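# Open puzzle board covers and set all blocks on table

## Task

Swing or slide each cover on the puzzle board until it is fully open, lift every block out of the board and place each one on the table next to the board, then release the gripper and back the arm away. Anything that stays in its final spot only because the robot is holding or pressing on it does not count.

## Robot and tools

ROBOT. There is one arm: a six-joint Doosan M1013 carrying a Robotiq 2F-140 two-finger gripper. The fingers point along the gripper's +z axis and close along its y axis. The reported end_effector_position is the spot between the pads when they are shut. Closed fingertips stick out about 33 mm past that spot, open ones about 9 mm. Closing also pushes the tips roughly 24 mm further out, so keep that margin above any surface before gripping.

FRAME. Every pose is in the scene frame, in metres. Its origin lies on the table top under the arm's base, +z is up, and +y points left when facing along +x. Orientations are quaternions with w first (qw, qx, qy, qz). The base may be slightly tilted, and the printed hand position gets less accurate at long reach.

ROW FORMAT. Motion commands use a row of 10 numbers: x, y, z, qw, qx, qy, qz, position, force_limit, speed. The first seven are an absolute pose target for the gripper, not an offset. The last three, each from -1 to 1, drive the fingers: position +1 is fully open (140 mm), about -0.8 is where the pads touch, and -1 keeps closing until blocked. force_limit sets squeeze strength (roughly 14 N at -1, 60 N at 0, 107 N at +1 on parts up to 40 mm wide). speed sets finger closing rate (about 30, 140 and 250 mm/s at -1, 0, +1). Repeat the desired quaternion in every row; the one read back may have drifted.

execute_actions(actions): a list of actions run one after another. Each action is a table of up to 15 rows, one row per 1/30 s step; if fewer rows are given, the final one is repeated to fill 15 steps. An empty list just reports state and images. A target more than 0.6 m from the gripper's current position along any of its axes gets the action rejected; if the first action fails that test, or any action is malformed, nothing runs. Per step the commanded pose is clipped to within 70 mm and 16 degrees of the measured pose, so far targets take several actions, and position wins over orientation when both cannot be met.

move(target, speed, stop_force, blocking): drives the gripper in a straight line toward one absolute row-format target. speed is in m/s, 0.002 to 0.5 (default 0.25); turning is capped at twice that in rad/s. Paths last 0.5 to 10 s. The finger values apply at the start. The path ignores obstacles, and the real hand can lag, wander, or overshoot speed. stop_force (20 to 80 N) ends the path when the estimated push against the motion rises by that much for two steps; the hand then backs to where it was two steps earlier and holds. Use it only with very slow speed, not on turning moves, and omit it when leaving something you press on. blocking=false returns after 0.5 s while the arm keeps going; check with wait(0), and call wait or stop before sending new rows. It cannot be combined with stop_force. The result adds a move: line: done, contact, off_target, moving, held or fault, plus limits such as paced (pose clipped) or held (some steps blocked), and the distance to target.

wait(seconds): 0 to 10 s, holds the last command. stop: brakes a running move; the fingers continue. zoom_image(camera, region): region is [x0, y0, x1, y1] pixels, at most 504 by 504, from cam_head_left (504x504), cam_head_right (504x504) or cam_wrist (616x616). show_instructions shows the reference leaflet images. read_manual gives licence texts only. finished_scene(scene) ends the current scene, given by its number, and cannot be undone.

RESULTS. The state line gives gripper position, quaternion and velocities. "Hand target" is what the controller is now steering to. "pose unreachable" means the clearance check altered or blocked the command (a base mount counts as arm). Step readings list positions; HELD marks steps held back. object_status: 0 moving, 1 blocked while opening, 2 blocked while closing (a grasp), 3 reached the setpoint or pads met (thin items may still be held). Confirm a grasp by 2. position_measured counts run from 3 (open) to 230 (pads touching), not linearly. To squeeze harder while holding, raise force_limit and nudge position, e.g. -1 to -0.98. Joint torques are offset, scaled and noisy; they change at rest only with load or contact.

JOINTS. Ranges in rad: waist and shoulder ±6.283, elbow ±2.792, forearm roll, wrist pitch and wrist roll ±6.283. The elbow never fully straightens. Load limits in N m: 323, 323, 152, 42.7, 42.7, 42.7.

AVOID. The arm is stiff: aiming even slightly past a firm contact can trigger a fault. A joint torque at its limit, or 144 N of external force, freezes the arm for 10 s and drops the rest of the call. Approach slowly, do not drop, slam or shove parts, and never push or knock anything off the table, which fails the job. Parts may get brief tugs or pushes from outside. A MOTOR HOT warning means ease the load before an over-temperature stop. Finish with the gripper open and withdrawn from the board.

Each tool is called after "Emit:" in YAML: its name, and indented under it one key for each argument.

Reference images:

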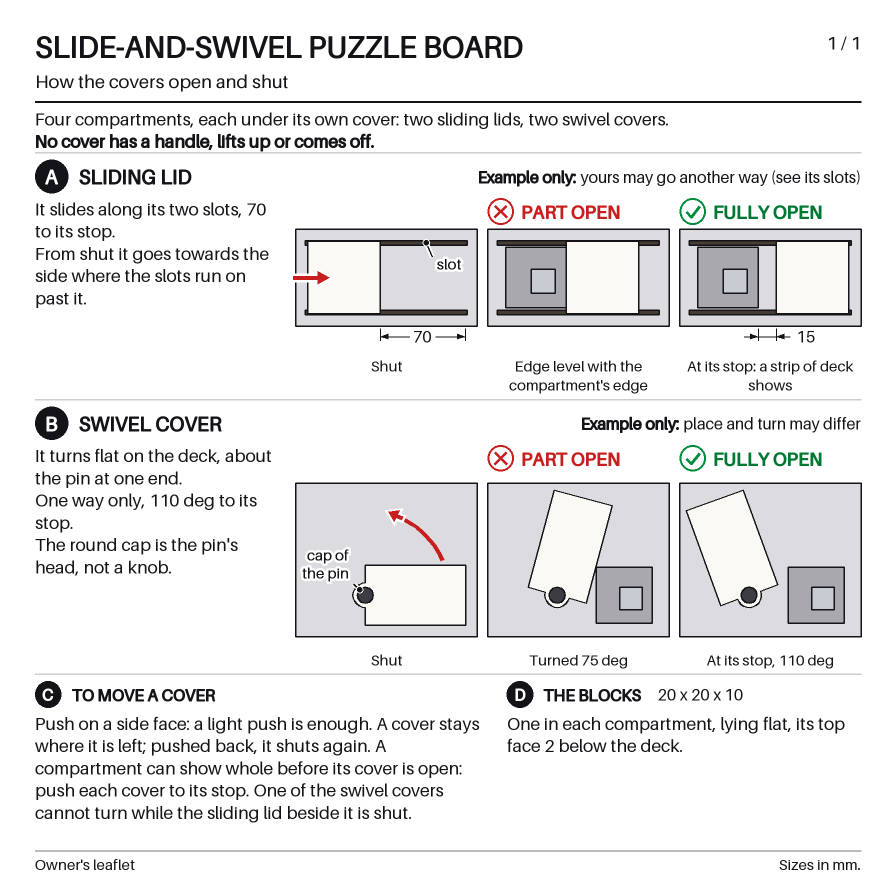

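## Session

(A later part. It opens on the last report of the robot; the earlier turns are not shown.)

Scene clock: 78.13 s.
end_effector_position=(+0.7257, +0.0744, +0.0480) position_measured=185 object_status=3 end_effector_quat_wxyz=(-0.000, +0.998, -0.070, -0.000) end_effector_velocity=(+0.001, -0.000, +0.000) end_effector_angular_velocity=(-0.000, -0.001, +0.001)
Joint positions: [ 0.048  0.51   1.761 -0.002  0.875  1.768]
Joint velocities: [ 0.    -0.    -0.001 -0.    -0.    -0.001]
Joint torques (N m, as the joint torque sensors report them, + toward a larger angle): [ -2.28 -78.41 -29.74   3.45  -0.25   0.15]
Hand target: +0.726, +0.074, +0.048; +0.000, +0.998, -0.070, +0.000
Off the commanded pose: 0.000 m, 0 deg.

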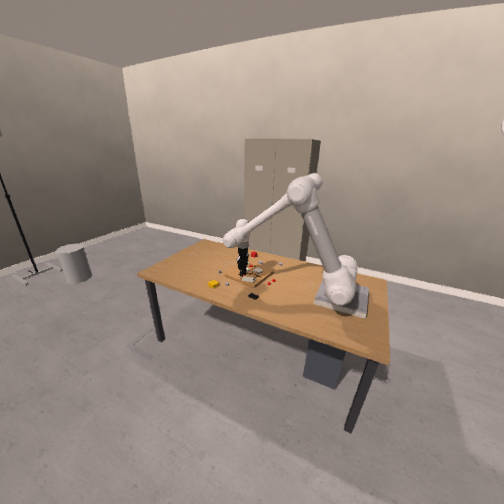

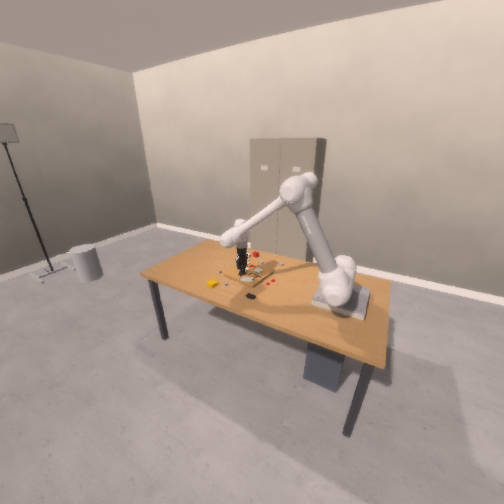

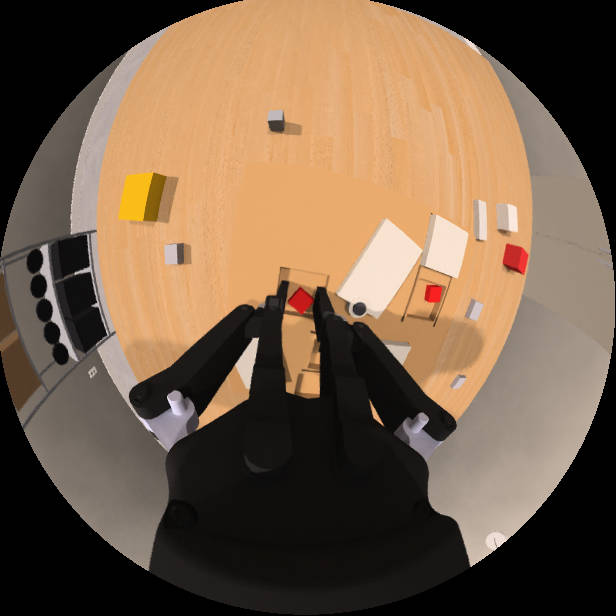

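Emit:
move:
  target: [0.7257,0.0744,0.048,0,0.9976,-0.0698,0,-1,-0.3,-0.6]

Emit:
move:
  target: [0.7257,0.0744,0.085,0,0.9976,-0.0698,0,-1,-0.3,-0.6]
  speed: 0.08

Emit:
move:
  target: [0.48,-0.05,0.085,0,0.9976,-0.0698,0,-1,-0.3,-0.6]

Emit:
move:
  target: [0.48,-0.05,0.037,0,0.9976,-0.0698,0,-1,-0.3,-0.6]
  speed: 0.05

Emit:
move:
  target: [0.48,-0.05,0.037,0,0.9976,-0.0698,0,-0.44,-0.5,0]

Emit:
move:
  target: [0.48,-0.05,0.085,0,0.9976,-0.0698,0,-0.44,-0.5,0]

Emit:
move:
  target: [0.728,-0.075,0.075,0,0.656,-0.755,0,-0.44,-0.5,0]
  speed: 0.4

Emit:
move:
  target: [0.728,-0.075,0.0585,0,0.656,-0.755,0,-0.44,-0.5,0]
  speed: 0.02

Emit:
zoom_image:
  camera: "cam_wrist"
  region: [250,230,360,340]

Scene clock: 79.23 s.
end_effector_position=(+0.7257, +0.0744, +0.0480) position_measured=202 object_status=2 end_effector_quat_wxyz=(+0.000, +0.998, -0.070, -0.000) end_effector_velocity=(-0.001, +0.001, -0.000) end_effector_angular_velocity=(-0.000, +0.001, +0.002)
Joint positions: [ 0.048  0.51   1.761 -0.002  0.875  1.768]
Joint velocities: [ 0.001 -0.     0.001 -0.     0.    -0.001]
Joint torques (N m, as the joint torque sensors report them, + toward a larger angle): [ -3.43 -71.9  -26.08   3.17  -0.2    0.2 ]
Hand target: +0.726, +0.074, +0.048; +0.000, +0.998, -0.070, +0.000
Off the commanded pose: 0.000 m, 0 deg.
move: done

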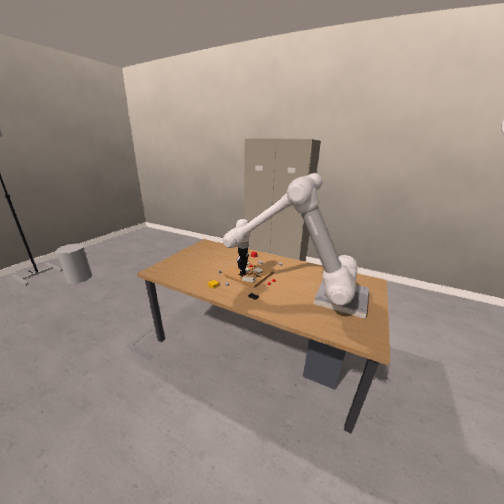

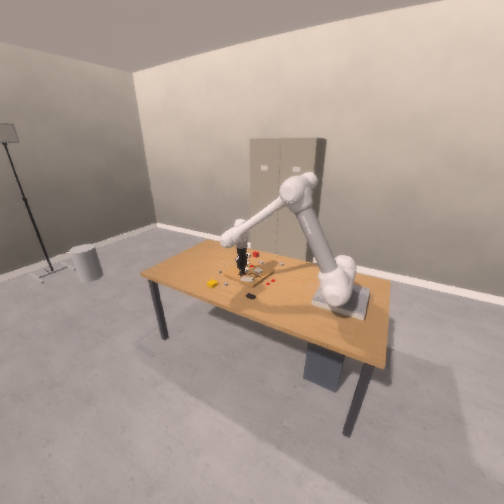

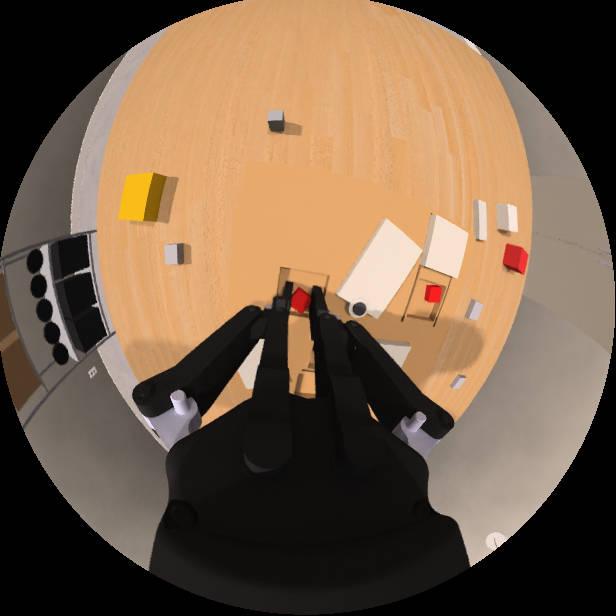

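Scene clock: 79.97 s.
end_effector_position=(+0.7257, +0.0743, +0.0850) position_measured=202 object_status=2 end_effector_quat_wxyz=(+0.000, +0.998, -0.070, +0.000) end_effector_velocity=(+0.000, +0.000, +0.000) end_effector_angular_velocity=(+0.002, -0.000, -0.003)
Joint positions: [ 0.048  0.473  1.739 -0.002  0.935  1.768]
Joint velocities: [-0.    -0.    -0.     0.002  0.     0.001]
Joint torques (N m, as the joint torque sensors report them, + toward a larger angle): [  0.55 -78.82 -31.43   4.21   0.05   0.44]
Hand target: +0.726, +0.074, +0.085; -0.000, +0.998, -0.070, -0.000
Off the commanded pose: 0.000 m, 0 deg.
move: done

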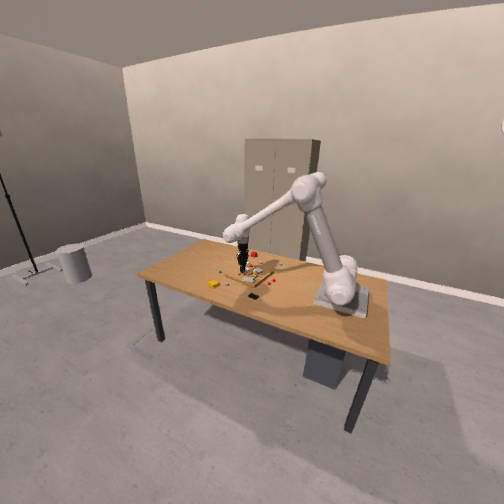

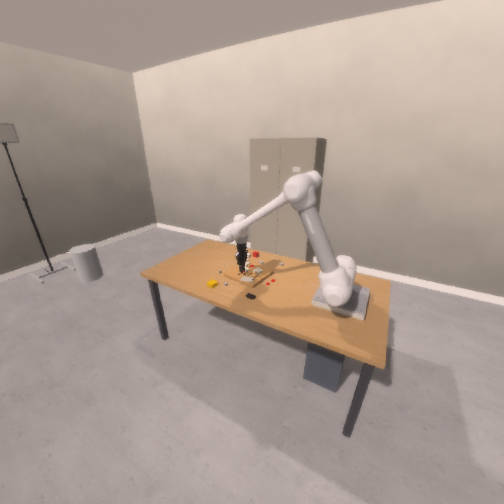

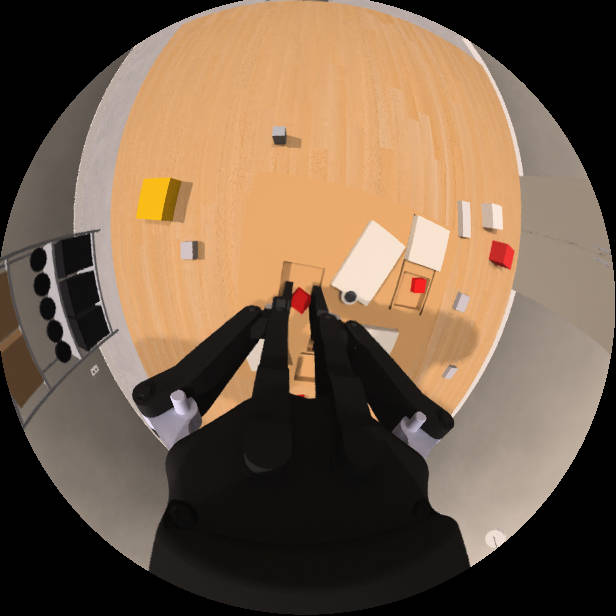

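Scene clock: 81.43 s.
end_effector_position=(+0.4802, -0.0502, +0.0852) position_measured=202 object_status=2 end_effector_quat_wxyz=(-0.000, +0.998, -0.070, +0.000) end_effector_velocity=(-0.002, -0.001, -0.001) end_effector_angular_velocity=(+0.000, +0.001, -0.000)
Joint positions: [-0.182  0.141  2.213 -0.004  0.792  1.539]
Joint velocities: [-0.002 -0.001  0.002  0.    -0.    -0.001]
Joint torques (N m, as the joint torque sensors report them, + toward a larger angle): [  0.16 -40.67 -26.8    3.13   0.09   0.17]
Hand target: +0.480, -0.050, +0.085; -0.000, +0.998, -0.070, +0.000
Off the commanded pose: 0.000 m, 0 deg.
move: done

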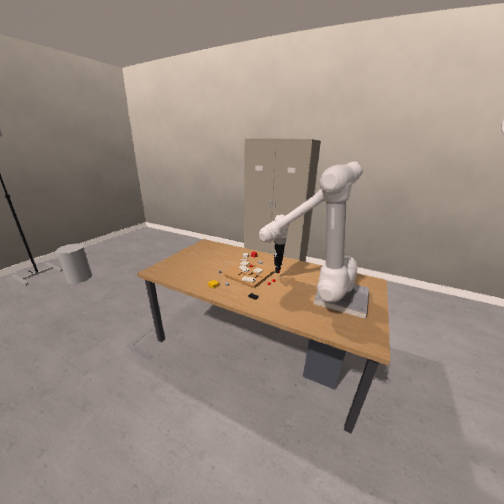

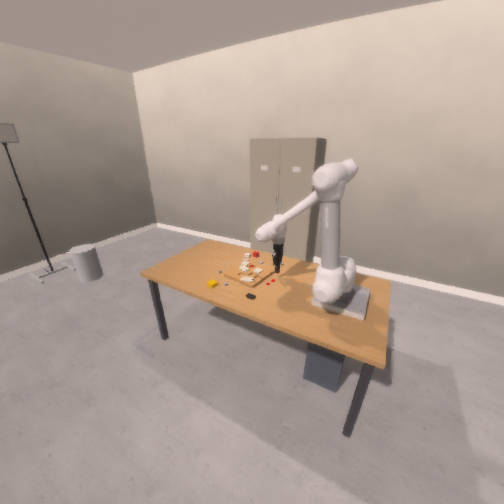

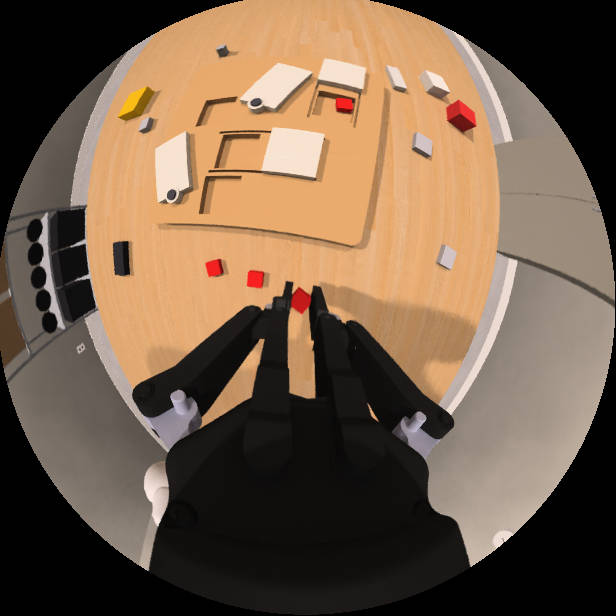

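Scene clock: 82.67 s.
end_effector_position=(+0.4800, -0.0500, +0.0370) position_measured=202 object_status=2 end_effector_quat_wxyz=(+0.000, +0.998, -0.070, +0.000) end_effector_velocity=(+0.001, +0.000, +0.000) end_effector_angular_velocity=(+0.000, -0.001, +0.001)
Joint positions: [-0.182  0.213  2.248 -0.004  0.684  1.54 ]
Joint velocities: [ 0.001 -0.    -0.001  0.     0.    -0.001]
Joint torques (N m, as the joint torque sensors report them, + toward a larger angle): [ -3.98 -45.58 -23.73   2.89  -0.06   0.08]
Hand target: +0.480, -0.050, +0.037; +0.000, +0.998, -0.070, -0.000
Off the commanded pose: 0.000 m, 0 deg.
move: done

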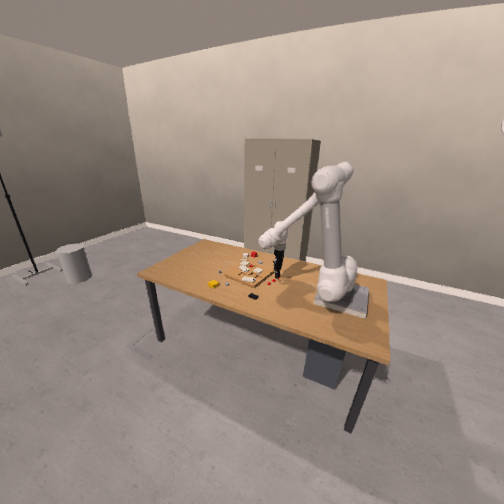

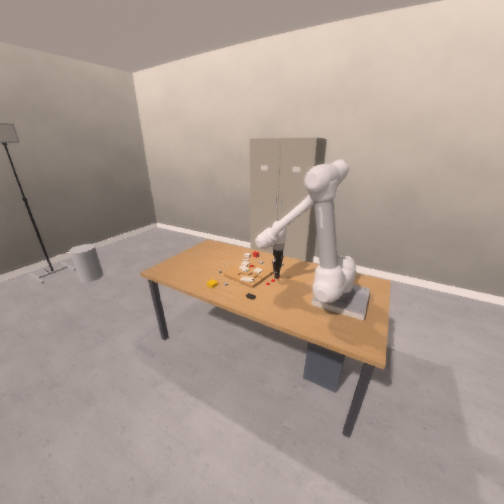

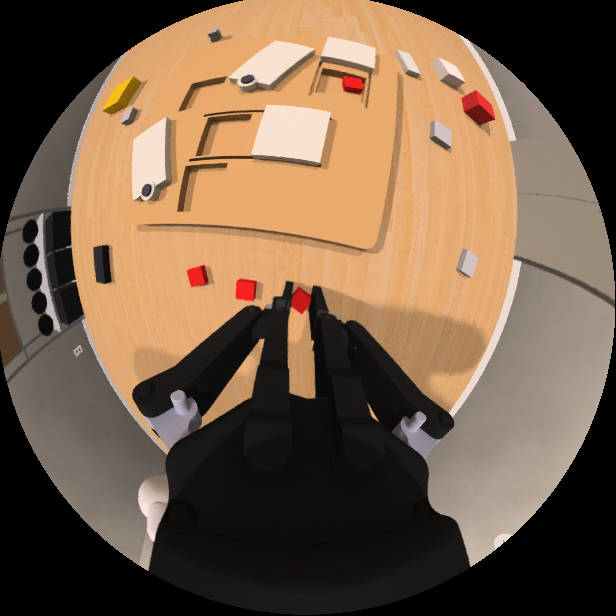

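Scene clock: 83.37 s.
end_effector_position=(+0.4800, -0.0500, +0.0370) position_measured=185 object_status=3 end_effector_quat_wxyz=(+0.000, +0.998, -0.070, -0.000) end_effector_velocity=(-0.001, -0.000, -0.000) end_effector_angular_velocity=(+0.000, +0.001, +0.001)
Joint positions: [-0.182  0.213  2.248 -0.004  0.684  1.54 ]
Joint velocities: [-0.001 -0.     0.001  0.001  0.    -0.002]
Joint torques (N m, as the joint torque sensors report them, + toward a larger angle): [ -2.46 -44.61 -24.68   2.72   0.08   0.15]
Hand target: +0.480, -0.050, +0.037; +0.000, +0.998, -0.070, +0.000
Off the commanded pose: 0.000 m, 0 deg.
move: done

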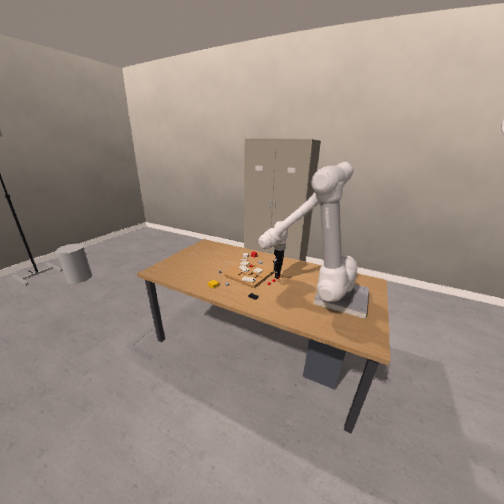

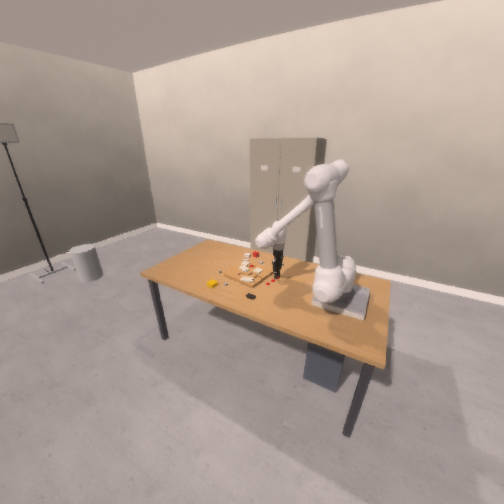

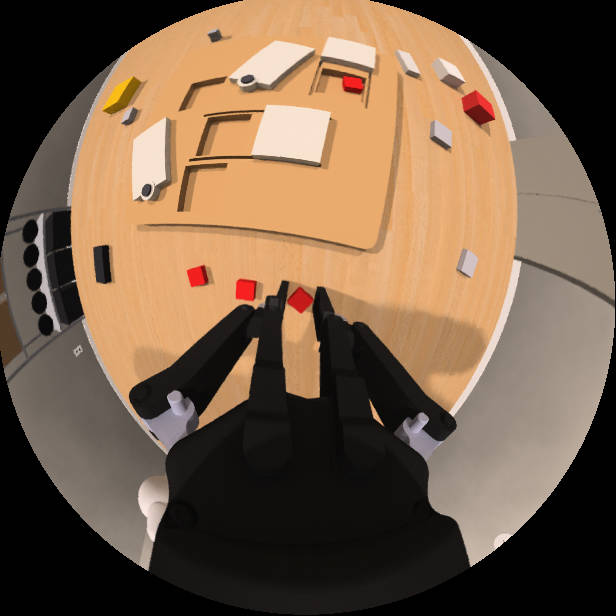

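Scene clock: 84.07 s.
end_effector_position=(+0.4800, -0.0500, +0.0850) position_measured=185 object_status=3 end_effector_quat_wxyz=(-0.000, +0.998, -0.070, -0.000) end_effector_velocity=(+0.001, -0.000, +0.001) end_effector_angular_velocity=(+0.000, -0.001, -0.000)
Joint positions: [-0.181  0.141  2.214 -0.004  0.791  1.54 ]
Joint velocities: [-0.    -0.    -0.001  0.     0.    -0.   ]
Joint torques (N m, as the joint torque sensors report them, + toward a larger angle): [ -1.7  -39.86 -27.68   3.47   0.2   -0.09]
Hand target: +0.480, -0.050, +0.085; -0.000, +0.998, -0.070, +0.000
Off the commanded pose: 0.000 m, 0 deg.
move: done

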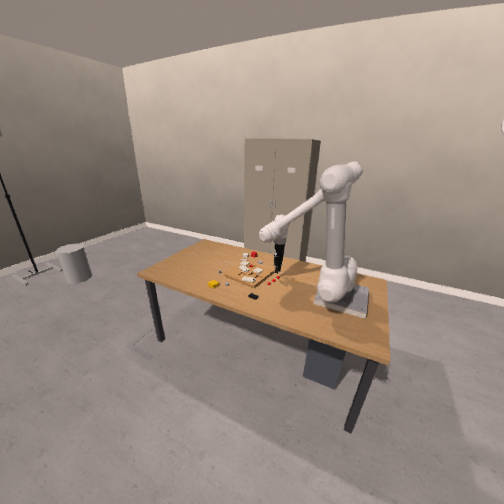

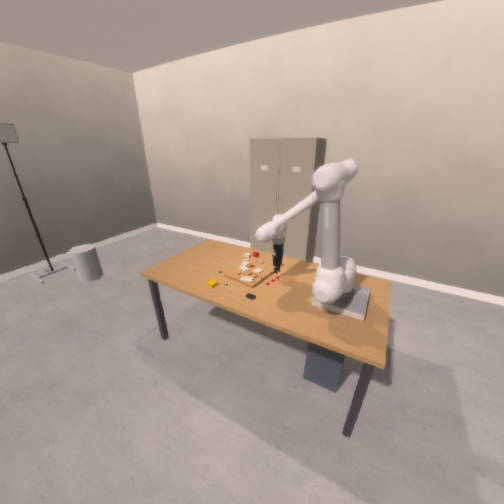

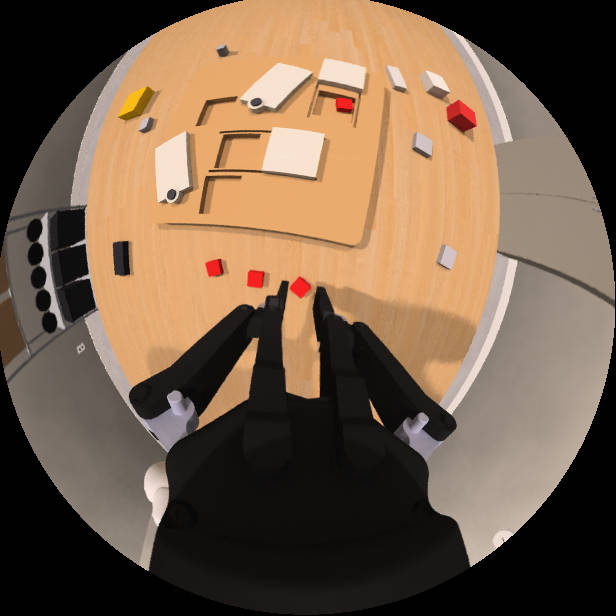

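Scene clock: 86.43 s.
end_effector_position=(+0.7280, -0.0748, +0.0748) position_measured=185 object_status=3 end_effector_quat_wxyz=(+0.000, -0.656, +0.755, -0.000) end_effector_velocity=(-0.000, +0.001, -0.001) end_effector_angular_velocity=(+0.000, +0.001, +0.001)
Joint positions: [-0.156  0.485  1.74  -0.003  0.92   3.135]
Joint velocities: [ 0.001  0.     0.001  0.    -0.    -0.001]
Joint torques (N m, as the joint torque sensors report them, + toward a larger angle): [ -0.86 -78.2  -31.98   3.43   0.31   0.25]
Hand target: +0.728, -0.075, +0.075; -0.000, -0.656, +0.755, +0.000
Off the commanded pose: 0.000 m, 0 deg.
move: done

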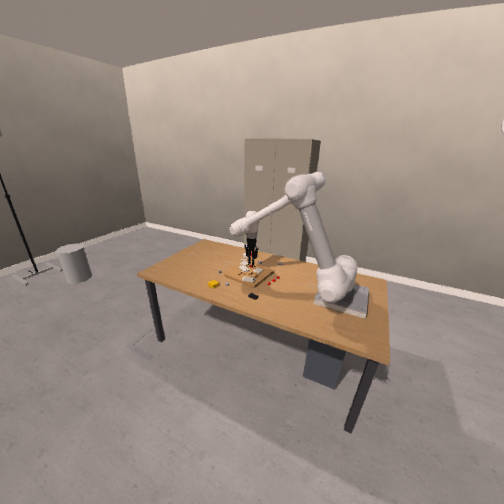

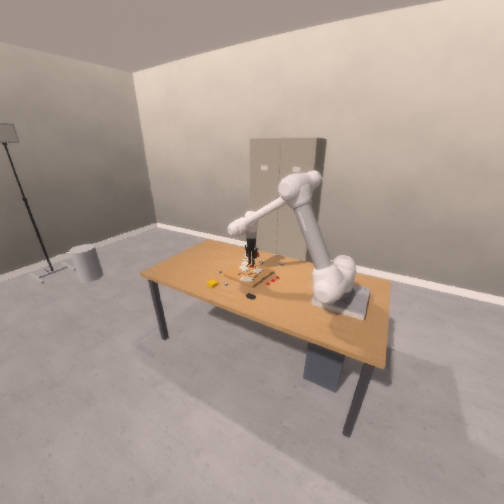

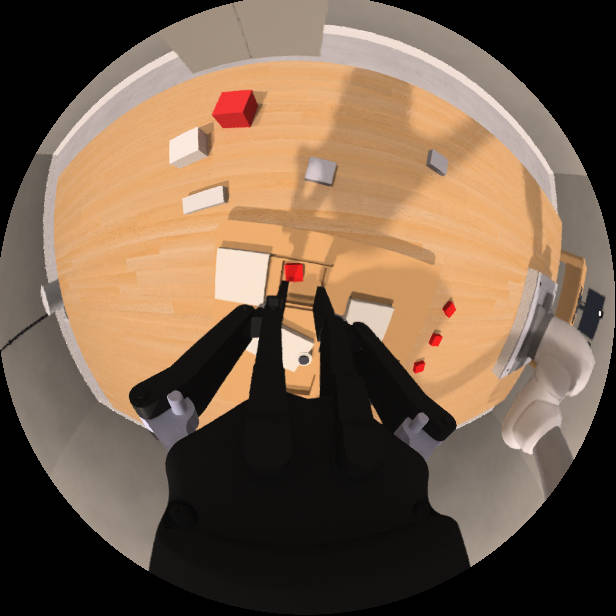

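Scene clock: 87.47 s.
end_effector_position=(+0.7280, -0.0750, +0.0585) position_measured=185 object_status=3 end_effector_quat_wxyz=(-0.000, -0.656, +0.755, +0.000) end_effector_velocity=(-0.000, +0.001, -0.000) end_effector_angular_velocity=(-0.000, +0.001, +0.001)
Joint positions: [-0.157  0.502  1.75  -0.003  0.894  3.135]
Joint velocities: [ 0.001  0.     0.    -0.     0.    -0.   ]
Joint torques (N m, as the joint torque sensors report them, + toward a larger angle): [ -3.36 -79.29 -30.9    3.08   0.3    0.13]
Hand target: +0.728, -0.075, +0.058; -0.000, -0.656, +0.755, -0.000
Off the commanded pose: 0.000 m, 0 deg.
move: done

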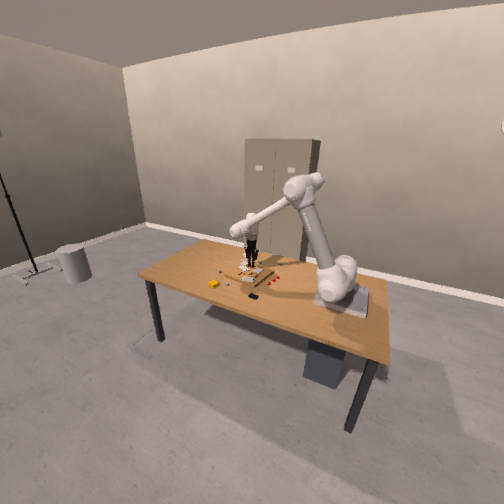

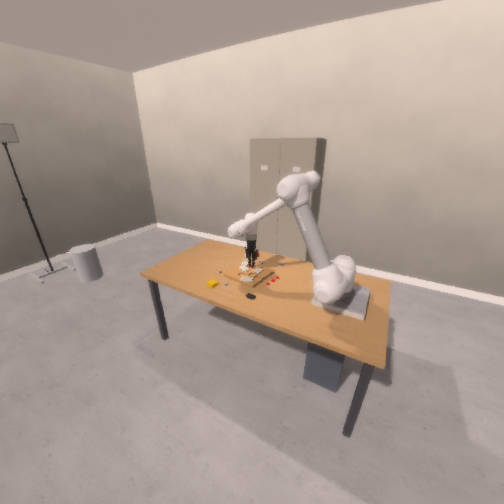

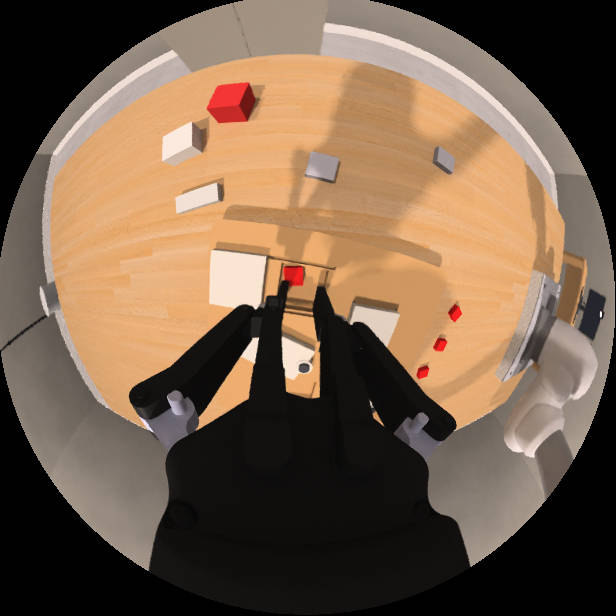

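Region (250, 230, 360, 340) of cam_wrist's 616x616 image, scaled by 4.582, with more detail than that image has.

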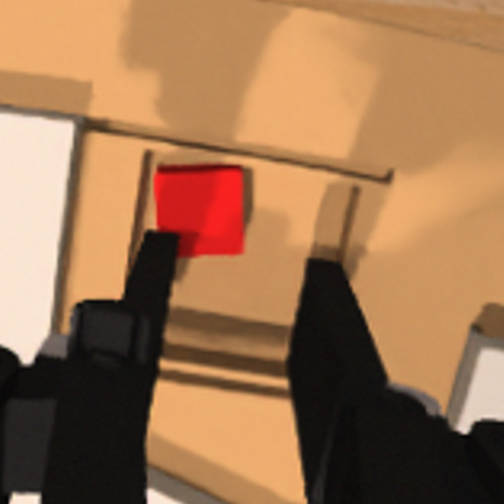

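Emit:
move:
  target: [0.7308,-0.0733,0.0585,0,0.656,-0.755,0,-0.44,-0.5,0]
  speed: 0.02

Emit:
move:
  target: [0.7308,-0.0733,0.048,0,0.656,-0.755,0,-0.44,-0.5,0]
  speed: 0.005
  stop_force: 20

Emit:
zoom_image:
  camera: "cam_wrist"
  region: [250,230,360,340]

Scene clock: 88.30 s.
end_effector_position=(+0.7308, -0.0733, +0.0585) position_measured=185 object_status=3 end_effector_quat_wxyz=(-0.000, -0.656, +0.755, -0.000) end_effector_velocity=(-0.001, +0.000, -0.001) end_effector_angular_velocity=(+0.000, +0.002, -0.000)
Joint positions: [-0.154  0.505  1.744 -0.003  0.896  3.138]
Joint velocities: [ 0.    -0.     0.002  0.     0.     0.001]
Joint torques (N m, as the joint torque sensors report them, + toward a larger angle): [ -3.04 -79.54 -29.96   3.61   0.01   0.15]
Hand target: +0.731, -0.073, +0.058; -0.000, -0.656, +0.755, -0.000
Off the commanded pose: 0.000 m, 0 deg.
move: done

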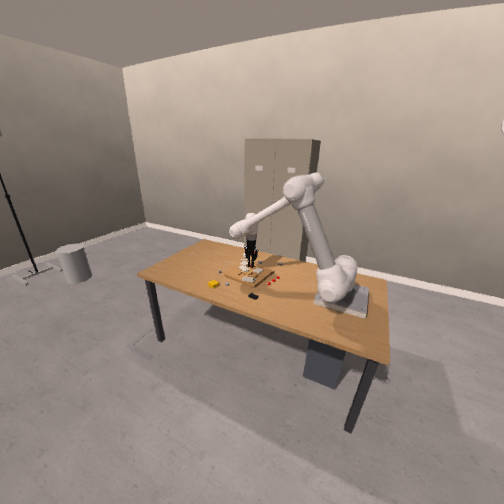

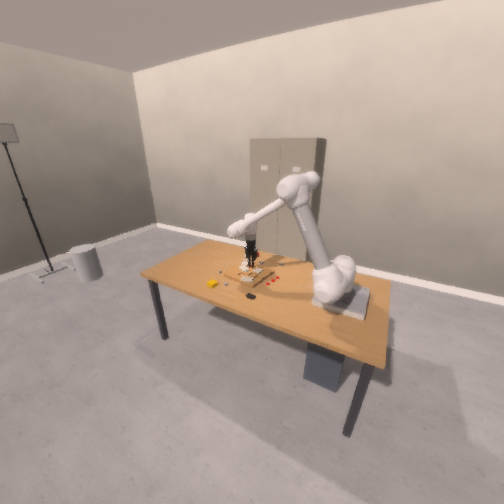

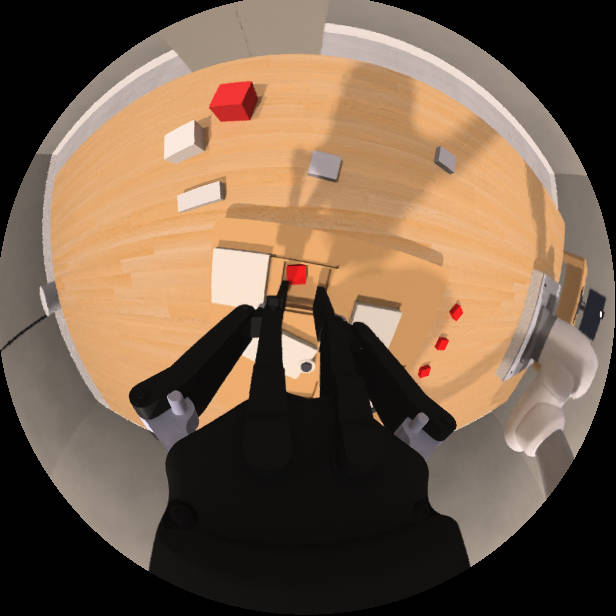

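Scene clock: 89.90 s.
end_effector_position=(+0.7306, -0.0733, +0.0519) position_measured=185 object_status=3 end_effector_quat_wxyz=(-0.000, -0.656, +0.755, +0.000) end_effector_velocity=(+0.001, -0.000, +0.002) end_effector_angular_velocity=(-0.000, -0.002, +0.000)
Joint positions: [-0.154  0.512  1.748 -0.003  0.886  3.138]
Joint velocities: [-0.    -0.001 -0.002 -0.     0.001 -0.   ]
Joint torques (N m, as the joint torque sensors report them, + toward a larger angle): [  0.63 -76.82 -31.58   3.33   0.05   0.52]
Hand target: +0.731, -0.073, +0.052; +0.000, -0.656, +0.755, -0.000
Off the commanded pose: 0.004 m, 0 deg.
move: contact

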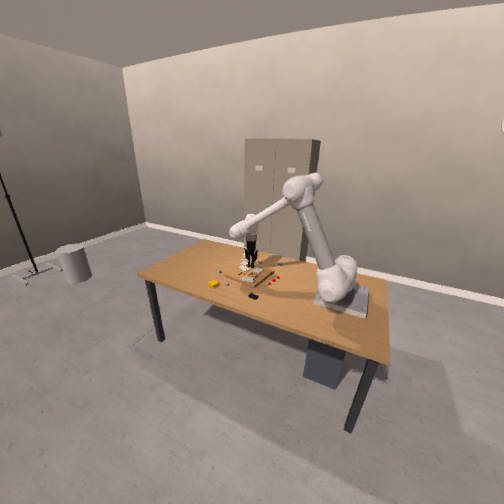

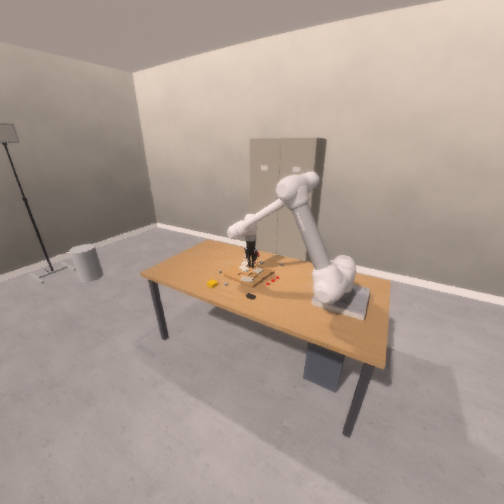

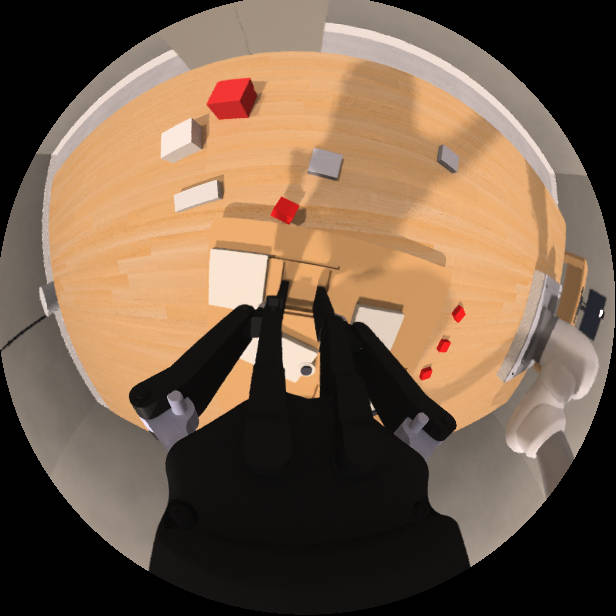

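Region (250, 230, 360, 340) of cam_wrist's 616x616 image, scaled by 4.582, with more detail than that image has.

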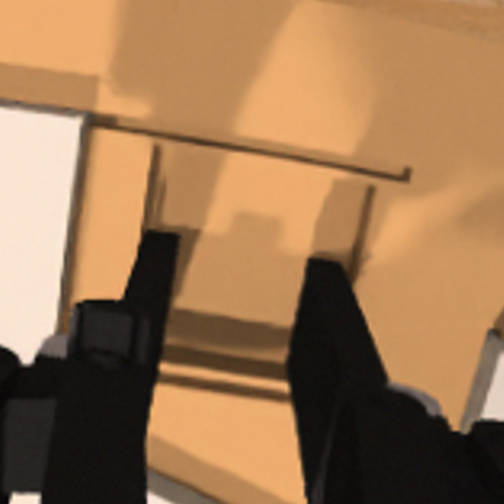

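It popped out.

Emit:
move:
  target: [0.73,-0.03,0.22,0,0.656,-0.755,0,-0.44,-0.5,0]
  speed: 0.15

Emit:
zoom_image:
  camera: "cam_wrist"
  region: [160,80,460,340]

Scene clock: 91.53 s.
end_effector_position=(+0.7301, -0.0300, +0.2201) position_measured=185 object_status=3 end_effector_quat_wxyz=(+0.000, -0.656, +0.755, +0.000) end_effector_velocity=(+0.000, +0.001, +0.000) end_effector_angular_velocity=(+0.000, -0.001, +0.001)
Joint positions: [-0.095  0.364  1.623 -0.003  1.159  3.196]
Joint velocities: [ 0.001  0.    -0.     0.    -0.    -0.001]
Joint torques (N m, as the joint torque sensors report them, + toward a larger angle): [ -2.88 -73.89 -37.37   4.07   0.02   0.01]
Hand target: +0.730, -0.030, +0.220; -0.000, -0.656, +0.755, -0.000
Off the commanded pose: 0.000 m, 0 deg.
move: done

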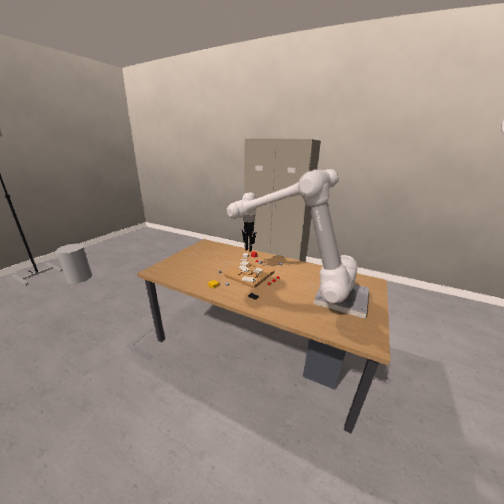

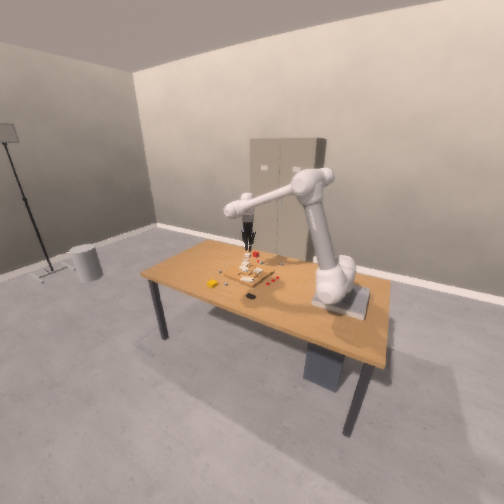

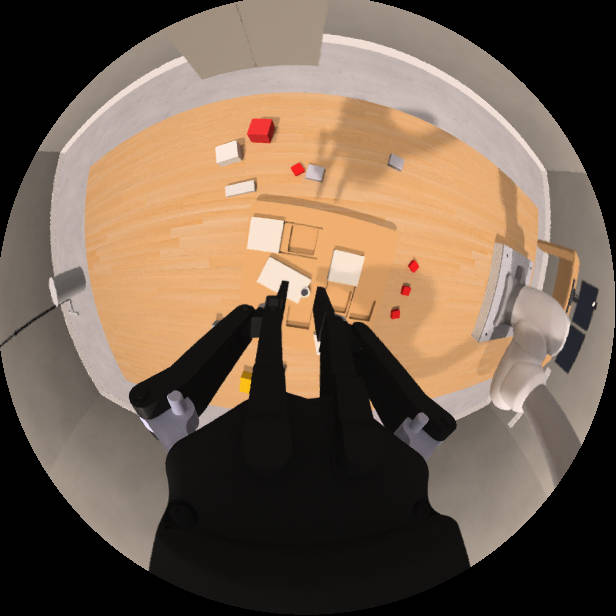

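Region (160, 80, 460, 340) of cam_wrist's 616x616 image, scaled by 1.680, with more detail than that image has; it fills the top 437 rows of this view, and the rest is white.

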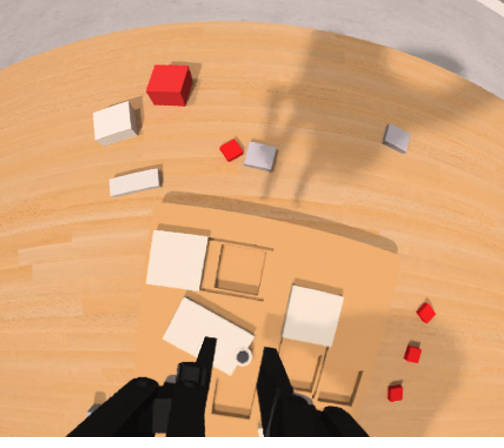

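Emit:
finished_scene:
  scene: 1

The scene is finished: the task was done.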